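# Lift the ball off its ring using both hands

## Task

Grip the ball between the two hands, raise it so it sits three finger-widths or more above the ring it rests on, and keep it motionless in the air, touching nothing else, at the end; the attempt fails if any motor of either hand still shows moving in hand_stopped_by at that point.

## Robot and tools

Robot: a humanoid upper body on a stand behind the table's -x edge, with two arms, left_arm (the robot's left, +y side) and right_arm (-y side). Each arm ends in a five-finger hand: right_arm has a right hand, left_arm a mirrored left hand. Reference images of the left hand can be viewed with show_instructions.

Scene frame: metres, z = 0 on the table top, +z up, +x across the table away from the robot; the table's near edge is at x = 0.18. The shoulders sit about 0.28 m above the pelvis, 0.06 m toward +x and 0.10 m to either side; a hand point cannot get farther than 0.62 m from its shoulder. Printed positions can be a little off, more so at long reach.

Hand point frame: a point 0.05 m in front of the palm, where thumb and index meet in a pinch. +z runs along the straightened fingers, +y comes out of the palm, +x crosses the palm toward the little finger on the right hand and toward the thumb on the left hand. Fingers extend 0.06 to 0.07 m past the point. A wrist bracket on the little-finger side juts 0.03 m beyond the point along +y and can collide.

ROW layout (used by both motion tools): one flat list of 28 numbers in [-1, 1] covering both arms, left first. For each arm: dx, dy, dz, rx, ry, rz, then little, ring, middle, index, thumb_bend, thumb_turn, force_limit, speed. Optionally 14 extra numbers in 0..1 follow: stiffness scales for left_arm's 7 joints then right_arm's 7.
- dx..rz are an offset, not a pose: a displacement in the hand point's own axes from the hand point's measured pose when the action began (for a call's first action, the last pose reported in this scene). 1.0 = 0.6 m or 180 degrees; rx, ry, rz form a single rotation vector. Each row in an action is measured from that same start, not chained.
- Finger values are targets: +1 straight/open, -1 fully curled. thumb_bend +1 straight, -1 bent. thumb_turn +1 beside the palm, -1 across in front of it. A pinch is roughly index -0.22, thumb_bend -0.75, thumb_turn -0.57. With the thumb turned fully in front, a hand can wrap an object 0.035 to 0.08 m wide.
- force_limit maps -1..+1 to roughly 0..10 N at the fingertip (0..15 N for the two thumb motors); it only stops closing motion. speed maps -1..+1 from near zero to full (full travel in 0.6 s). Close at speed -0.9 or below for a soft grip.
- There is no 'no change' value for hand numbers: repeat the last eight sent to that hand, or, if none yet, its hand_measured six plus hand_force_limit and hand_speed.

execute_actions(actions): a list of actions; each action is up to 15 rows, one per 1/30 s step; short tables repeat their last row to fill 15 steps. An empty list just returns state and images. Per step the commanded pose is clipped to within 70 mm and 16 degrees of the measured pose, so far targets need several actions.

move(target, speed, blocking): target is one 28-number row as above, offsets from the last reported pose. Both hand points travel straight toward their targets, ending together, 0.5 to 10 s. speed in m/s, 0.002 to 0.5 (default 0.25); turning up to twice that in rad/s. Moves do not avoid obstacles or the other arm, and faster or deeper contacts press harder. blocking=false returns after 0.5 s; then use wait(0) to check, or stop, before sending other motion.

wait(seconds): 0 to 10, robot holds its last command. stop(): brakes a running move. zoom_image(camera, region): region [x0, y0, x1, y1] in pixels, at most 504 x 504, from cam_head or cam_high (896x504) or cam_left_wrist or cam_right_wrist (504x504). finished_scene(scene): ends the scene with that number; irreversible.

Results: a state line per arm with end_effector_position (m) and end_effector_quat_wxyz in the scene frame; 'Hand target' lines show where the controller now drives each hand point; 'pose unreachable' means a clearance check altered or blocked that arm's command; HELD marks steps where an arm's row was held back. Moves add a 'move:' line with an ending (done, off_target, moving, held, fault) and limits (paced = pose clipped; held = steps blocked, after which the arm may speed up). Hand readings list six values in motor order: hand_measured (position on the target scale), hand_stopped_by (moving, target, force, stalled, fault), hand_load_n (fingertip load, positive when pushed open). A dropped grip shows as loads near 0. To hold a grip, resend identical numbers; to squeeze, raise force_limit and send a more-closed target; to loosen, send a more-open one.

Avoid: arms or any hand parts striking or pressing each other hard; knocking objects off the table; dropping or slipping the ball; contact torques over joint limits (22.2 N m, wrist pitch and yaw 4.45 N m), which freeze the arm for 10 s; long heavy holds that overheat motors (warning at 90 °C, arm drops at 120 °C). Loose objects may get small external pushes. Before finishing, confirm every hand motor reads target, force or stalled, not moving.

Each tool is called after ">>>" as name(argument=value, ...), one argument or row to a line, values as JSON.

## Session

>>> execute_actions(
  actions=[],
)

Scene clock: 0.00 s.
left_arm: end_effector_position=(+0.1012, +0.1231, +0.4512) hand_measured=(+1.000, +1.000, +1.000, +1.000, +1.000, +1.000) hand_load_n=(+0.0, +0.0, +0.0, +0.0, +0.0, +0.0) hand_stopped_by=(target, target, target, target, target, target) hand_force_limit=0.00 hand_speed=-0.80 end_effector_quat_wxyz=(+0.037, +0.005, -0.197, +0.980) | right_arm: end_effector_position=(+0.2093, -0.0382, +0.4135) hand_measured=(+1.000, +1.000, +1.000, +1.000, +1.000, +1.000) hand_load_n=(+0.0, +0.0, +0.0, +0.0, +0.0, +0.0) hand_stopped_by=(target, target, target, target, target, target) hand_force_limit=0.00 hand_speed=-0.80 end_effector_quat_wxyz=(+0.944, -0.286, +0.079, +0.142)
Joint positions: left_arm=[-0.152  0.558  0.145 -0.591 -0.641 -1.087 -0.389] | right_arm=[-0.192 -0.581 -0.168 -0.418  0.435 -0.958  0.394]
Joint velocities: left_arm=[-0.003  0.002 -0.011 -0.002 -0.002  0.     0.   ] | right_arm=[-0.005 -0.005  0.005 -0.005  0.005  0.     0.   ]
Motor temperatures (°C, as the motors report them): left_arm=[44 39 40 36 40 28 30] | right_arm=[40 37 40 37 39 29 31]
Hand target (left_arm): +0.101, +0.123, +0.451; +0.037, +0.005, -0.197, +0.980
Hand target (right_arm): +0.209, -0.038, +0.414; +0.944, -0.286, +0.079, +0.142
Joint stiffness scale: left_arm=[1. 1. 1. 1. 1. 1. 1.] | right_arm=[1. 1. 1. 1. 1. 1. 1.]

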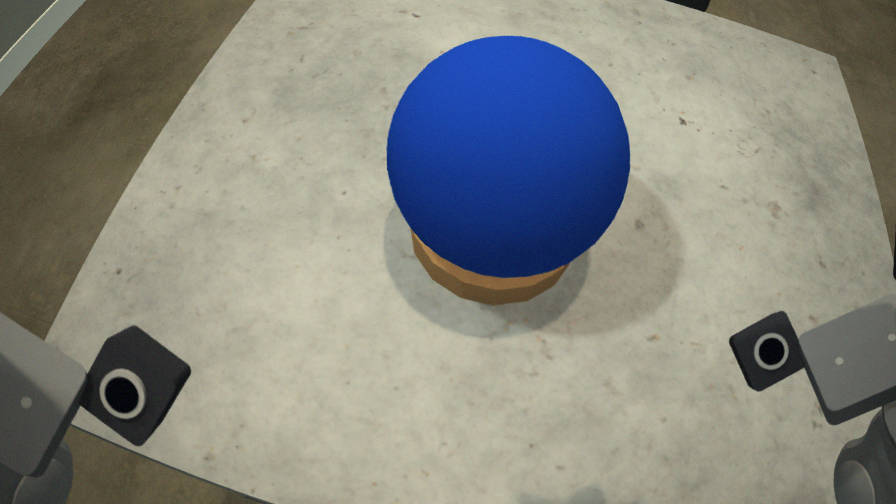

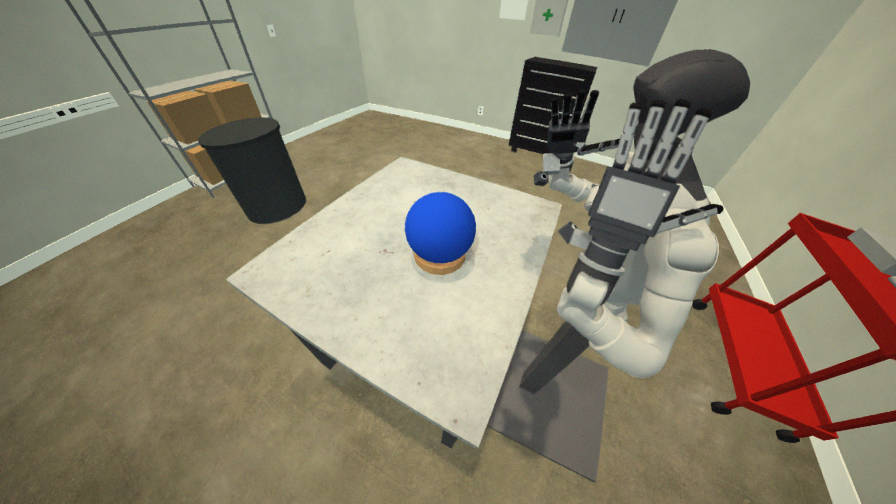

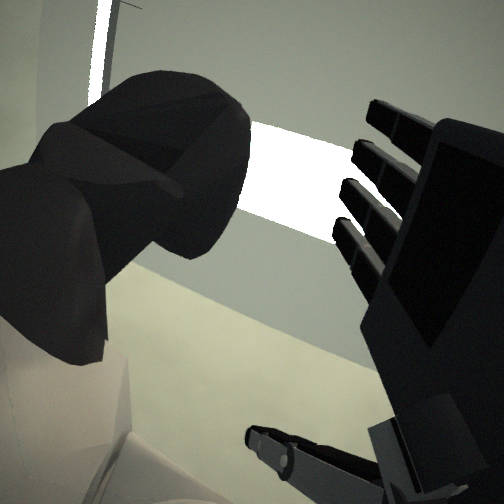

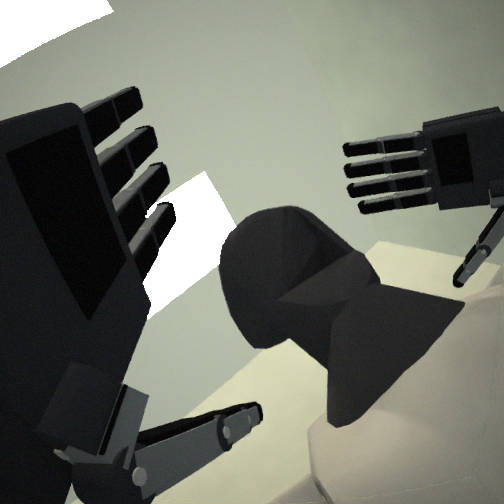

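>>> move(
  target=[-0.582,0.01,-0.506,0.117,-0.489,-0.08,1,1,1,1,1,1,0,-0.8,0.454,0.013,-0.38,0.213,0.43,0.072,1,1,1,1,1,1,0,-0.8],
)

Scene clock: 10.60 s.
left_arm: end_effector_position=(+0.4501, +0.2275, +0.1608) hand_measured=(+1.000, +1.000, +1.000, +1.000, +1.000, +1.000) hand_load_n=(+0.0, +0.0, +0.0, +0.0, +0.0, +0.0) hand_stopped_by=(target, target, target, target, target, target) hand_force_limit=0.00 hand_speed=-0.80 end_effector_quat_wxyz=(-0.028, +0.704, +0.010, +0.709) | right_arm: end_effector_position=(+0.4495, -0.1050, +0.1563) hand_measured=(+1.000, +1.000, +1.000, +1.000, +1.000, +1.000) hand_load_n=(+0.0, +0.0, +0.0, +0.0, +0.0, +0.0) hand_stopped_by=(target, target, target, target, target, target) hand_force_limit=0.00 hand_speed=-0.80 end_effector_quat_wxyz=(+0.707, -0.001, +0.707, -0.009)
Joint positions: left_arm=[-0.577  0.378 -0.049  0.741 -0.404 -0.415 -0.211] | right_arm=[-0.128 -0.144 -0.181  0.076  0.132 -0.18  -0.048]
Joint velocities: left_arm=[-0.014 -0.005  0.005 -0.003 -0.005 -0.005  0.   ] | right_arm=[-0.005  0.011  0.006 -0.011  0.011  0.     0.   ]
Motor temperatures (°C, as the motors report them): left_arm=[44 40 40 36 40 28 30] | right_arm=[40 38 40 38 39 29 31]
Hand target (left_arm): +0.450, +0.226, +0.160; -0.027, +0.705, +0.007, +0.709
Hand target (right_arm): +0.450, -0.105, +0.155; +0.706, -0.001, +0.708, -0.010
Off the commanded pose (left_arm): 0.017 m, 3 deg.
Off the commanded pose (right_arm): 0.006 m, 1 deg.
Joint stiffness scale: left_arm=[1. 1. 1. 1. 1. 1. 1.] | right_arm=[1. 1. 1. 1. 1. 1. 1.]
move: off_target (left_arm, right_arm)

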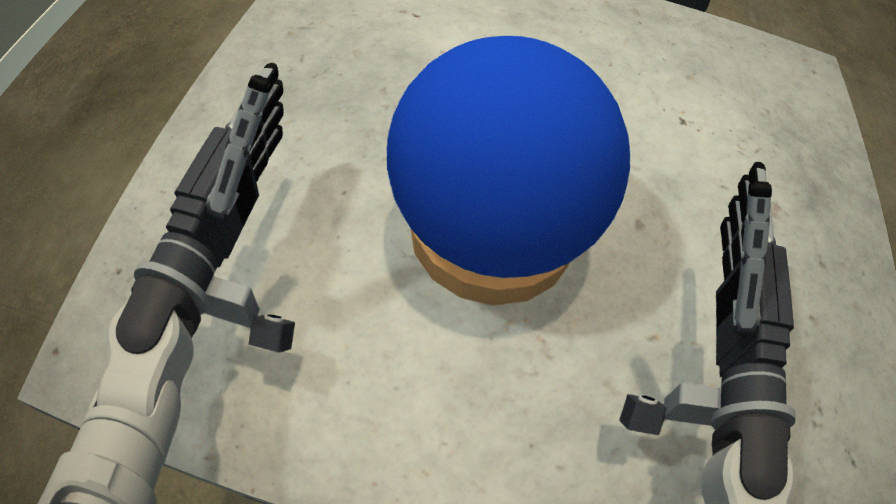

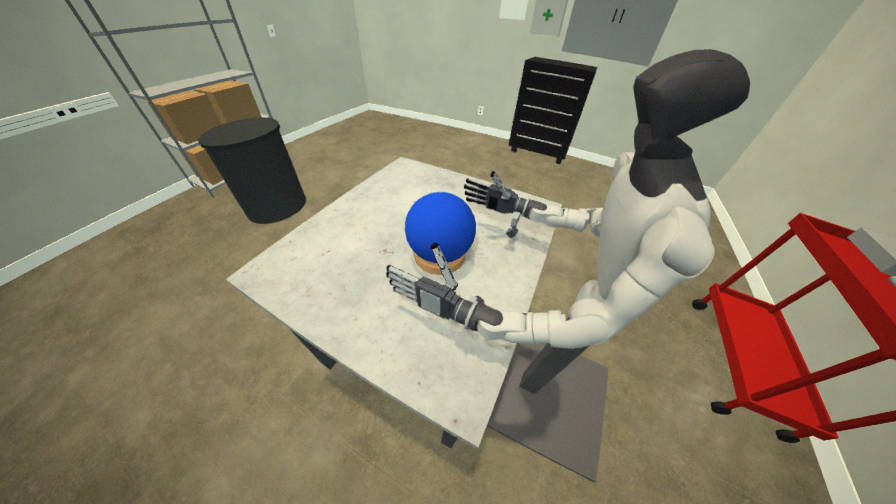

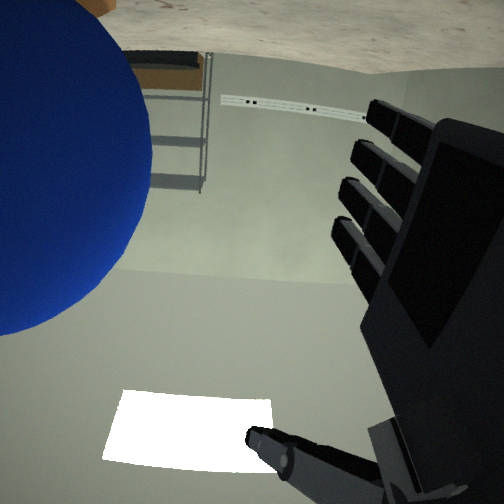

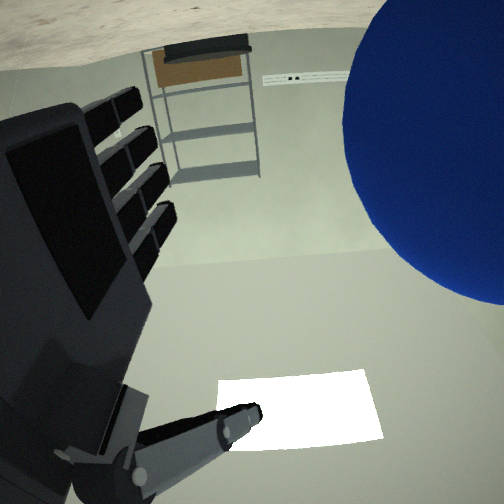

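Ball ≈ (.495,.065).

>>> move(
  target=[-0.035,0.13,0.085,0,0,-0.07,1,1,1,1,1,1,0,-0.8,0.03,0.15,0.085,0,0,0.07,1,1,1,1,1,1,0,-0.8],
  speed=0.08,
)

Scene clock: 15.13 s.
left_arm: end_effector_position=(+0.4999, +0.1495, +0.1335) hand_measured=(+1.000, +1.000, +1.000, +1.000, +1.000, +1.000) hand_load_n=(+0.0, +0.0, +0.0, +0.0, +0.0, +0.0) hand_stopped_by=(target, target, target, target, target, target) hand_force_limit=0.00 hand_speed=-0.80 end_effector_quat_wxyz=(+0.037, +0.732, +0.097, +0.674) | right_arm: end_effector_position=(+0.4980, -0.0122, +0.1344) hand_measured=(+1.000, +1.000, +1.000, +1.000, +1.000, +1.000) hand_load_n=(+0.0, +0.0, +0.0, +0.0, +0.0, +0.0) hand_stopped_by=(target, target, target, target, target, target) hand_force_limit=0.00 hand_speed=-0.80 end_effector_quat_wxyz=(+0.700, +0.074, +0.707, +0.068)
Joint positions: left_arm=[-0.973  0.059 -0.003  1.446 -0.397 -0.655 -0.149] | right_arm=[-0.595  0.005 -0.015  0.864  0.211 -0.591 -0.231]
Joint velocities: left_arm=[ 0.003 -0.006  0.003  0.     0.005  0.     0.   ] | right_arm=[-0.012 -0.02  -0.008  0.008  0.009 -0.009  0.   ]
Motor temperatures (°C, as the motors report them): left_arm=[45 40 40 36 40 28 30] | right_arm=[41 38 40 38 39 29 31]
Hand target (left_arm): +0.500, +0.150, +0.133; +0.036, +0.733, +0.097, +0.672
Hand target (right_arm): +0.498, -0.012, +0.135; +0.701, +0.075, +0.706, +0.069
Off the commanded pose (left_arm): 0.008 m, 6 deg.
Off the commanded pose (right_arm): 0.006 m, 1 deg.
Joint stiffness scale: left_arm=[1. 1. 1. 1. 1. 1. 1.] | right_arm=[1. 1. 1. 1. 1. 1. 1.]
joint sent to its limit (right arm) — the command would take joint 2 (shoulder roll) past its upper limit, so that joint was sent only as far as its limit.
move: off_target (left_arm, right_arm)

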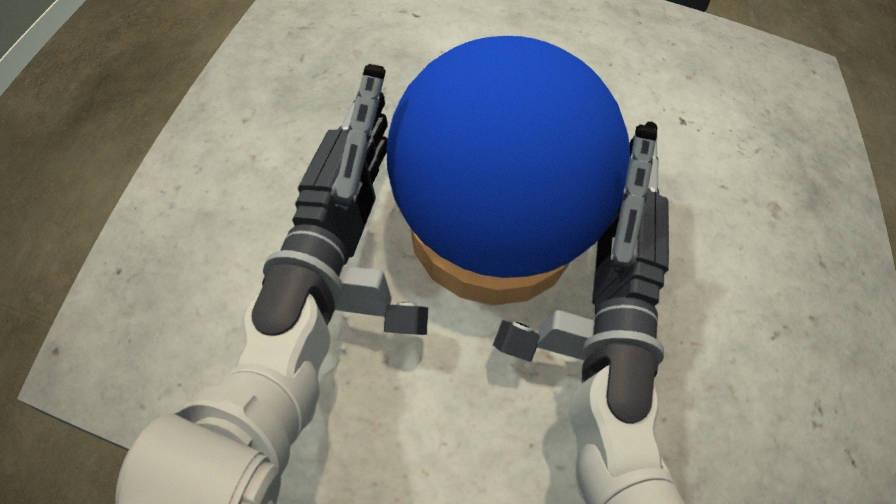

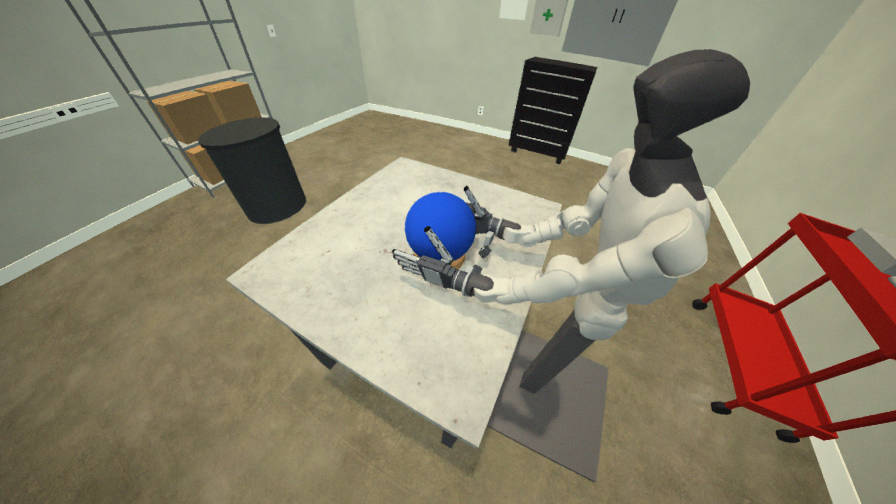

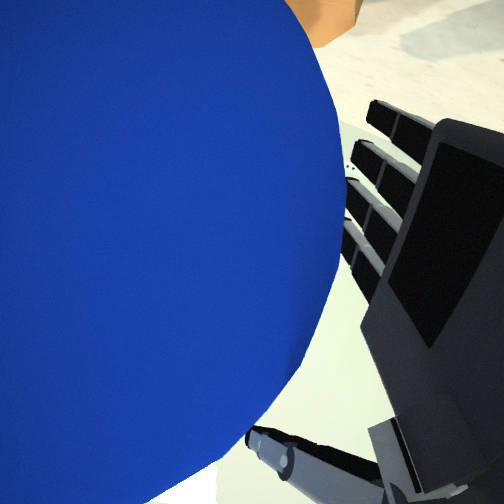

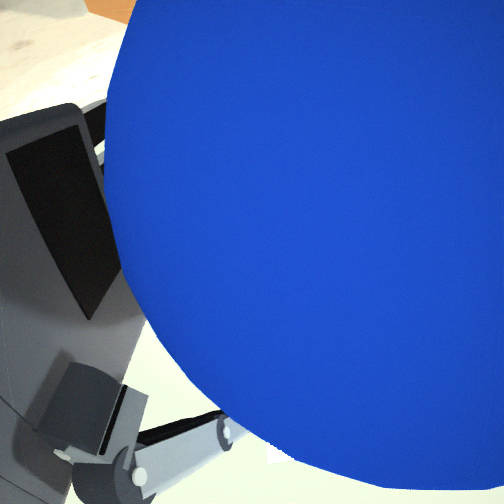

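>>> move(
  target=[0,0.08,0,0,0,0,0.4,0.4,0.4,0.4,1,1,-0.2,-0.7,0,0.05,0.015,0,0,0,0.4,0.4,0.4,0.4,1,1,-0.2,-0.7],
  speed=0.03,
)

>>> move(
  target=[0.18,0.075,-0.04,0,0,0,0.4,0.4,0.4,0.4,1,1,-0.2,-0.7,-0.18,0.07,-0.02,0,0,0,0.4,0.4,0.4,0.4,1,1,-0.2,-0.7],
  speed=0.05,
)

Scene clock: 19.90 s.
left_arm: end_effector_position=(+0.5041, +0.1407, +0.1400) hand_measured=(+0.400, +0.470, +0.502, +0.420, +1.000, +1.000) hand_load_n=(+0.0, +0.0, +0.0, +7.0, +0.0, +0.0) hand_stopped_by=(target, force, force, force, target, target) hand_force_limit=-0.20 hand_speed=-0.70 end_effector_quat_wxyz=(+0.003, +0.729, +0.132, +0.672) | right_arm: end_effector_position=(+0.5109, -0.0156, +0.1336) hand_measured=(+0.400, +0.452, +0.486, +0.404, +1.000, +1.000) hand_load_n=(+0.0, +0.0, +0.0, +4.0, +0.0, +0.0) hand_stopped_by=(target, force, force, force, target, target) hand_force_limit=-0.20 hand_speed=-0.70 end_effector_quat_wxyz=(+0.696, +0.106, +0.709, +0.035)
Joint positions: left_arm=[-0.842  0.054 -0.256  1.08  -0.494 -0.49   0.16 ] | right_arm=[-0.701 -0.025  0.153  1.029  0.346 -0.676 -0.402]
Joint velocities: left_arm=[-0.005  0.017 -0.064 -0.003 -0.044  0.     0.02 ] | right_arm=[-0.011 -0.021  0.083  0.014  0.061 -0.022 -0.023]
Motor temperatures (°C, as the motors report them): left_arm=[46 40 40 36 40 28 30] | right_arm=[42 38 40 38 39 30 31]
Hand target (left_arm): +0.502, +0.104, +0.141; +0.037, +0.733, +0.096, +0.673
Hand target (right_arm): +0.505, +0.016, +0.141; +0.701, +0.073, +0.707, +0.066
Off the commanded pose (left_arm): 0.038 m, 6 deg.
Off the commanded pose (right_arm): 0.034 m, 5 deg.
Joint stiffness scale: left_arm=[1. 1. 1. 1. 1. 1. 1.] | right_arm=[1. 1. 1. 1. 1. 1. 1.]
move: off_target (left_arm, right_arm)

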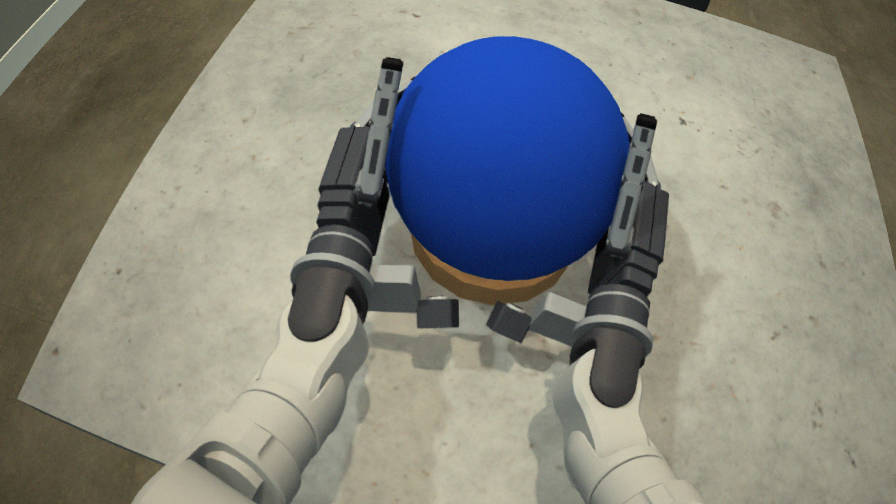

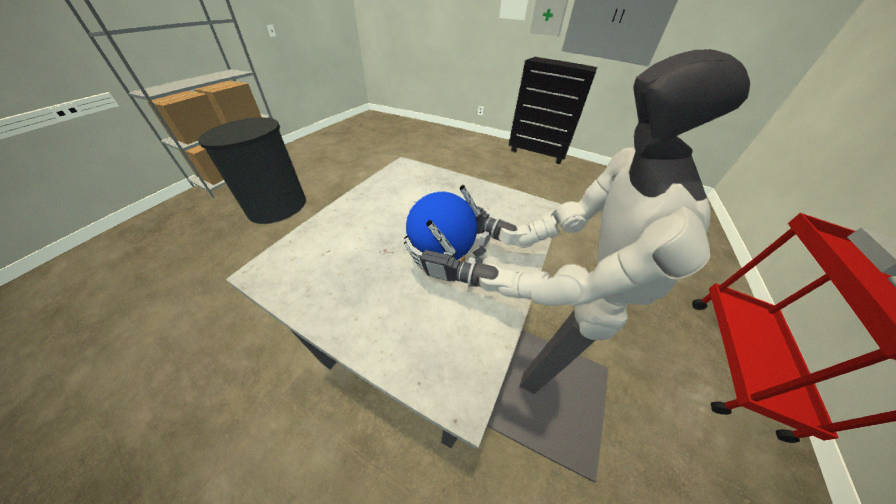

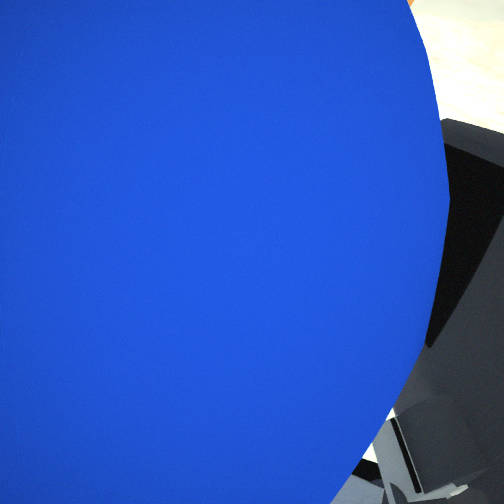

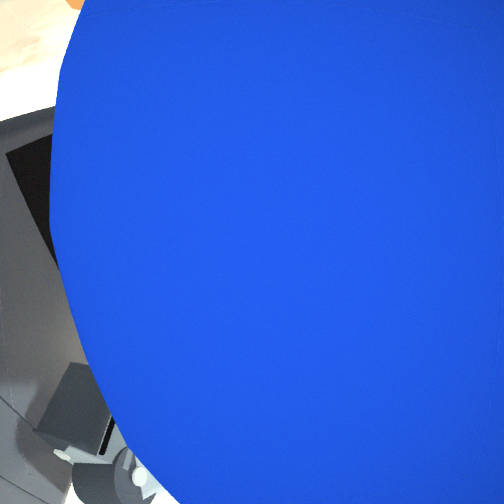

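Scene clock: 22.60 s.
left_arm: end_effector_position=(+0.4977, +0.1449, +0.2582) hand_measured=(+0.402, +0.470, +0.502, +0.420, +1.000, +1.000) hand_load_n=(+11.0, +0.0, +0.0, +0.0, +0.0, +0.0) hand_stopped_by=(target, force, force, force, target, target) hand_force_limit=-0.20 hand_speed=-0.70 end_effector_quat_wxyz=(-0.037, +0.720, +0.152, +0.676) | right_arm: end_effector_position=(+0.5053, -0.0146, +0.2391) hand_measured=(+0.400, +0.452, +0.486, +0.402, +1.000, +1.000) hand_load_n=(+0.0, +0.0, +0.0, +0.0, +0.0, +0.0) hand_stopped_by=(target, force, force, force, target, target) hand_force_limit=-0.20 hand_speed=-0.70 end_effector_quat_wxyz=(+0.694, +0.115, +0.711, +0.004)
Joint positions: left_arm=[-0.739  0.247 -0.287  0.017 -0.582  0.321  0.644] | right_arm=[-0.558 -0.161  0.245 -0.04   0.366  0.191 -0.787]
Joint velocities: left_arm=[ 0.003  0.    -0.008 -0.005  0.011  0.005  0.001] | right_arm=[-0.003  0.008  0.    -0.005  0.008  0.005 -0.001]
Motor temperatures (°C, as the motors report them): left_arm=[47 40 40 37 40 29 31] | right_arm=[44 38 40 39 39 30 31]
Hand target (left_arm): +0.495, +0.111, +0.257; +0.010, +0.730, +0.128, +0.671
Hand target (right_arm): +0.502, +0.005, +0.249; +0.697, +0.104, +0.708, +0.035
Off the commanded pose (left_arm): 0.031 m, 5 deg.
Off the commanded pose (right_arm): 0.022 m, 4 deg.
Joint stiffness scale: left_arm=[1. 1. 1. 1. 1. 1. 1.] | right_arm=[1. 1. 1. 1. 1. 1. 1.]
move: off_target (left_arm, right_arm)

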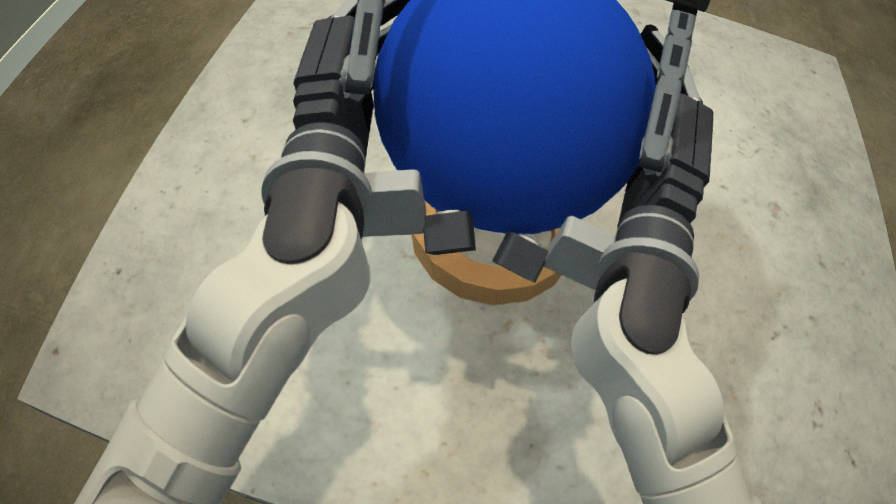

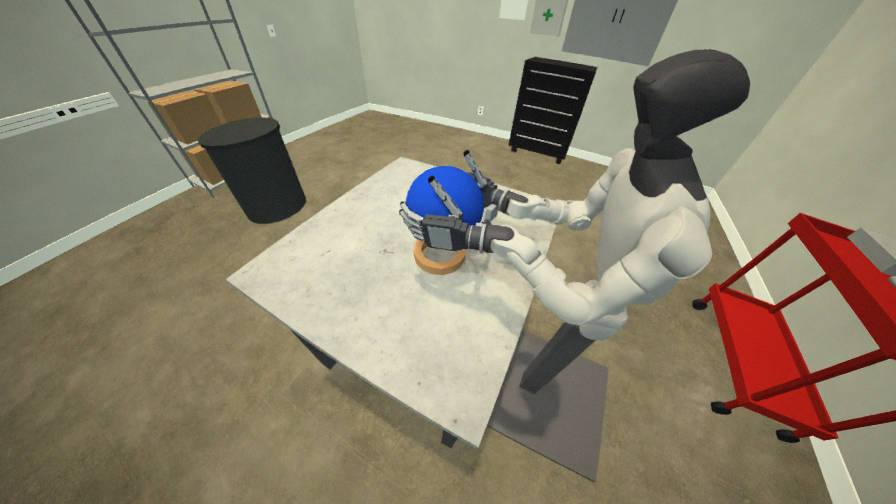

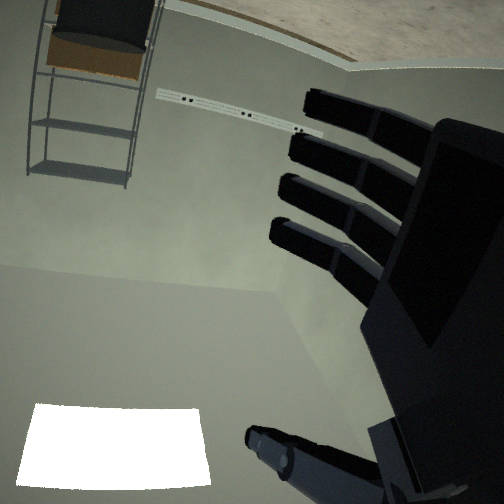

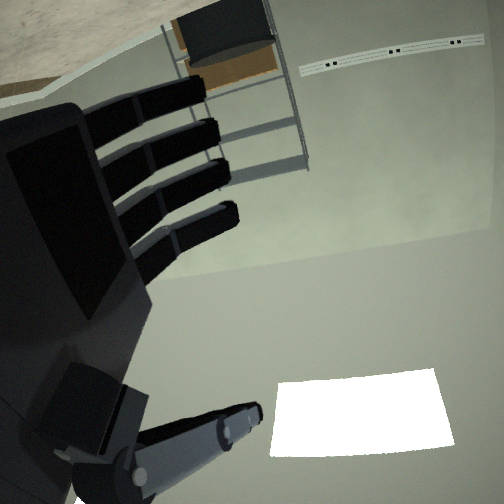

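>>> move(
  target=[0.05,0.045,0,0,0,0,0.4,0.4,0.4,0.4,1,1,-0.2,-0.7,-0.07,0.05,0,0,0,0,0.4,0.4,0.4,0.4,1,1,-0.2,-0.7],
  speed=0.04,
)

Scene clock: 26.87 s.
left_arm: end_effector_position=(+0.5056, +0.1472, +0.2930) hand_measured=(+0.400, +0.470, +0.502, +0.420, +1.000, +1.000) hand_load_n=(+9.0, +0.0, +0.0, +0.0, +0.0, +0.0) hand_stopped_by=(target, force, force, force, target, target) hand_force_limit=-0.20 hand_speed=-0.70 end_effector_quat_wxyz=(-0.067, +0.712, +0.167, +0.678) | right_arm: end_effector_position=(+0.5129, -0.0109, +0.2786) hand_measured=(+0.400, +0.452, +0.486, +0.402, +1.000, +1.000) hand_load_n=(+6.0, +0.0, +0.0, +0.0, +0.0, +0.0) hand_stopped_by=(target, force, force, force, target, target) hand_force_limit=-0.20 hand_speed=-0.70 end_effector_quat_wxyz=(+0.693, +0.123, +0.710, -0.028)
Joint positions: left_arm=[-0.852  0.225 -0.256 -0.037 -0.593  0.47   0.774] | right_arm=[-0.691 -0.14   0.218 -0.156  0.377  0.447 -0.923]
Joint velocities: left_arm=[-0.002 -0.005  0.006  0.     0.003  0.004  0.   ] | right_arm=[0.002 0.002 0.002 0.014 0.002 0.004 0.   ]
Motor temperatures (°C, as the motors report them): left_arm=[48 40 40 37 40 29 31] | right_arm=[46 38 40 39 39 30 32]
Hand target (left_arm): +0.505, +0.123, +0.292; -0.035, +0.721, +0.152, +0.675
Hand target (right_arm): +0.508, +0.008, +0.286; +0.694, +0.113, +0.711, +0.005
Off the commanded pose (left_arm): 0.023 m, 4 deg.
Off the commanded pose (right_arm): 0.020 m, 4 deg.
Joint stiffness scale: left_arm=[1. 1. 1. 1. 1. 1. 1.] | right_arm=[1. 1. 1. 1. 1. 1. 1.]
move: off_target (left_arm, right_arm)

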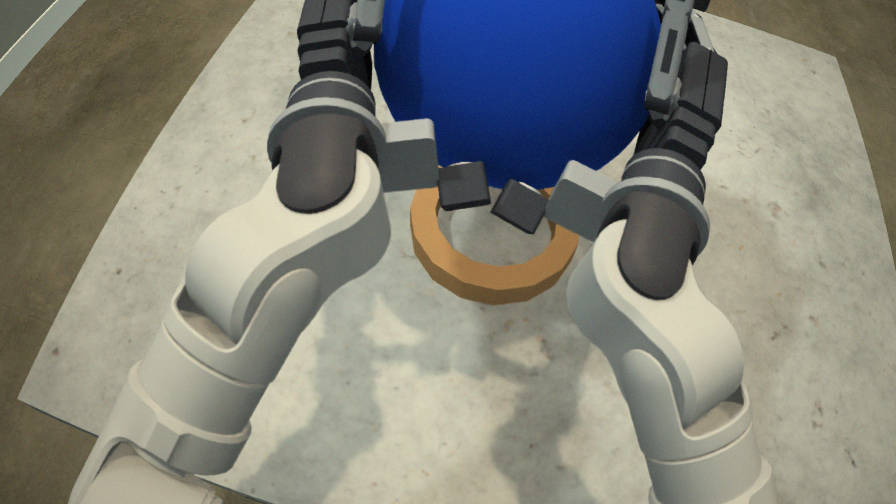

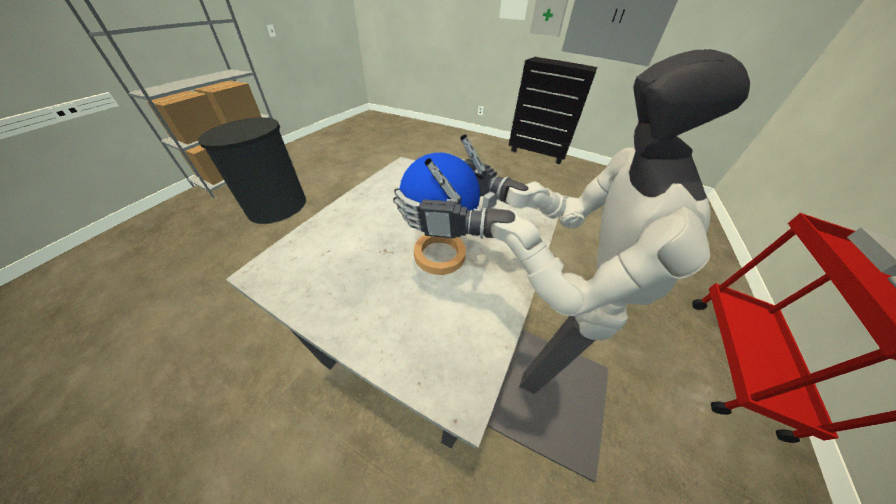

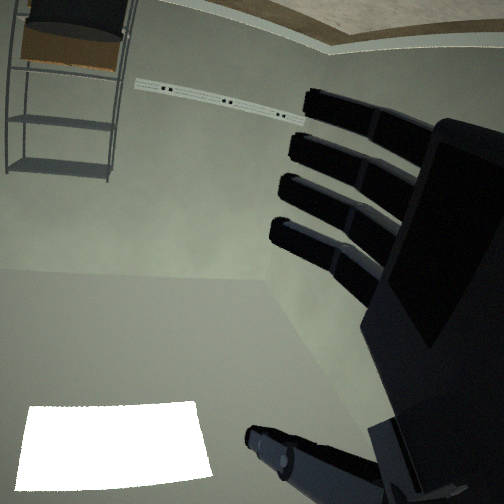

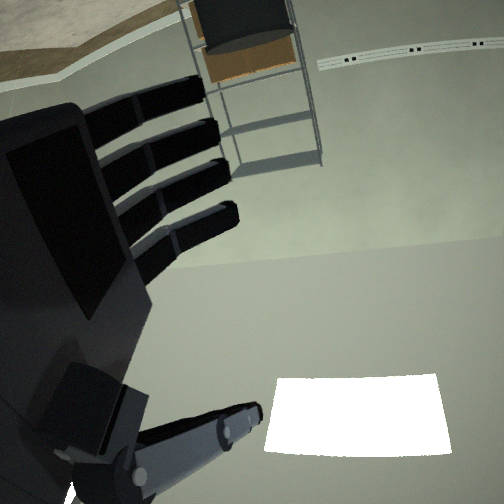

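>>> finished_scene(
  scene=2,
)

The scene is finished: the task was done.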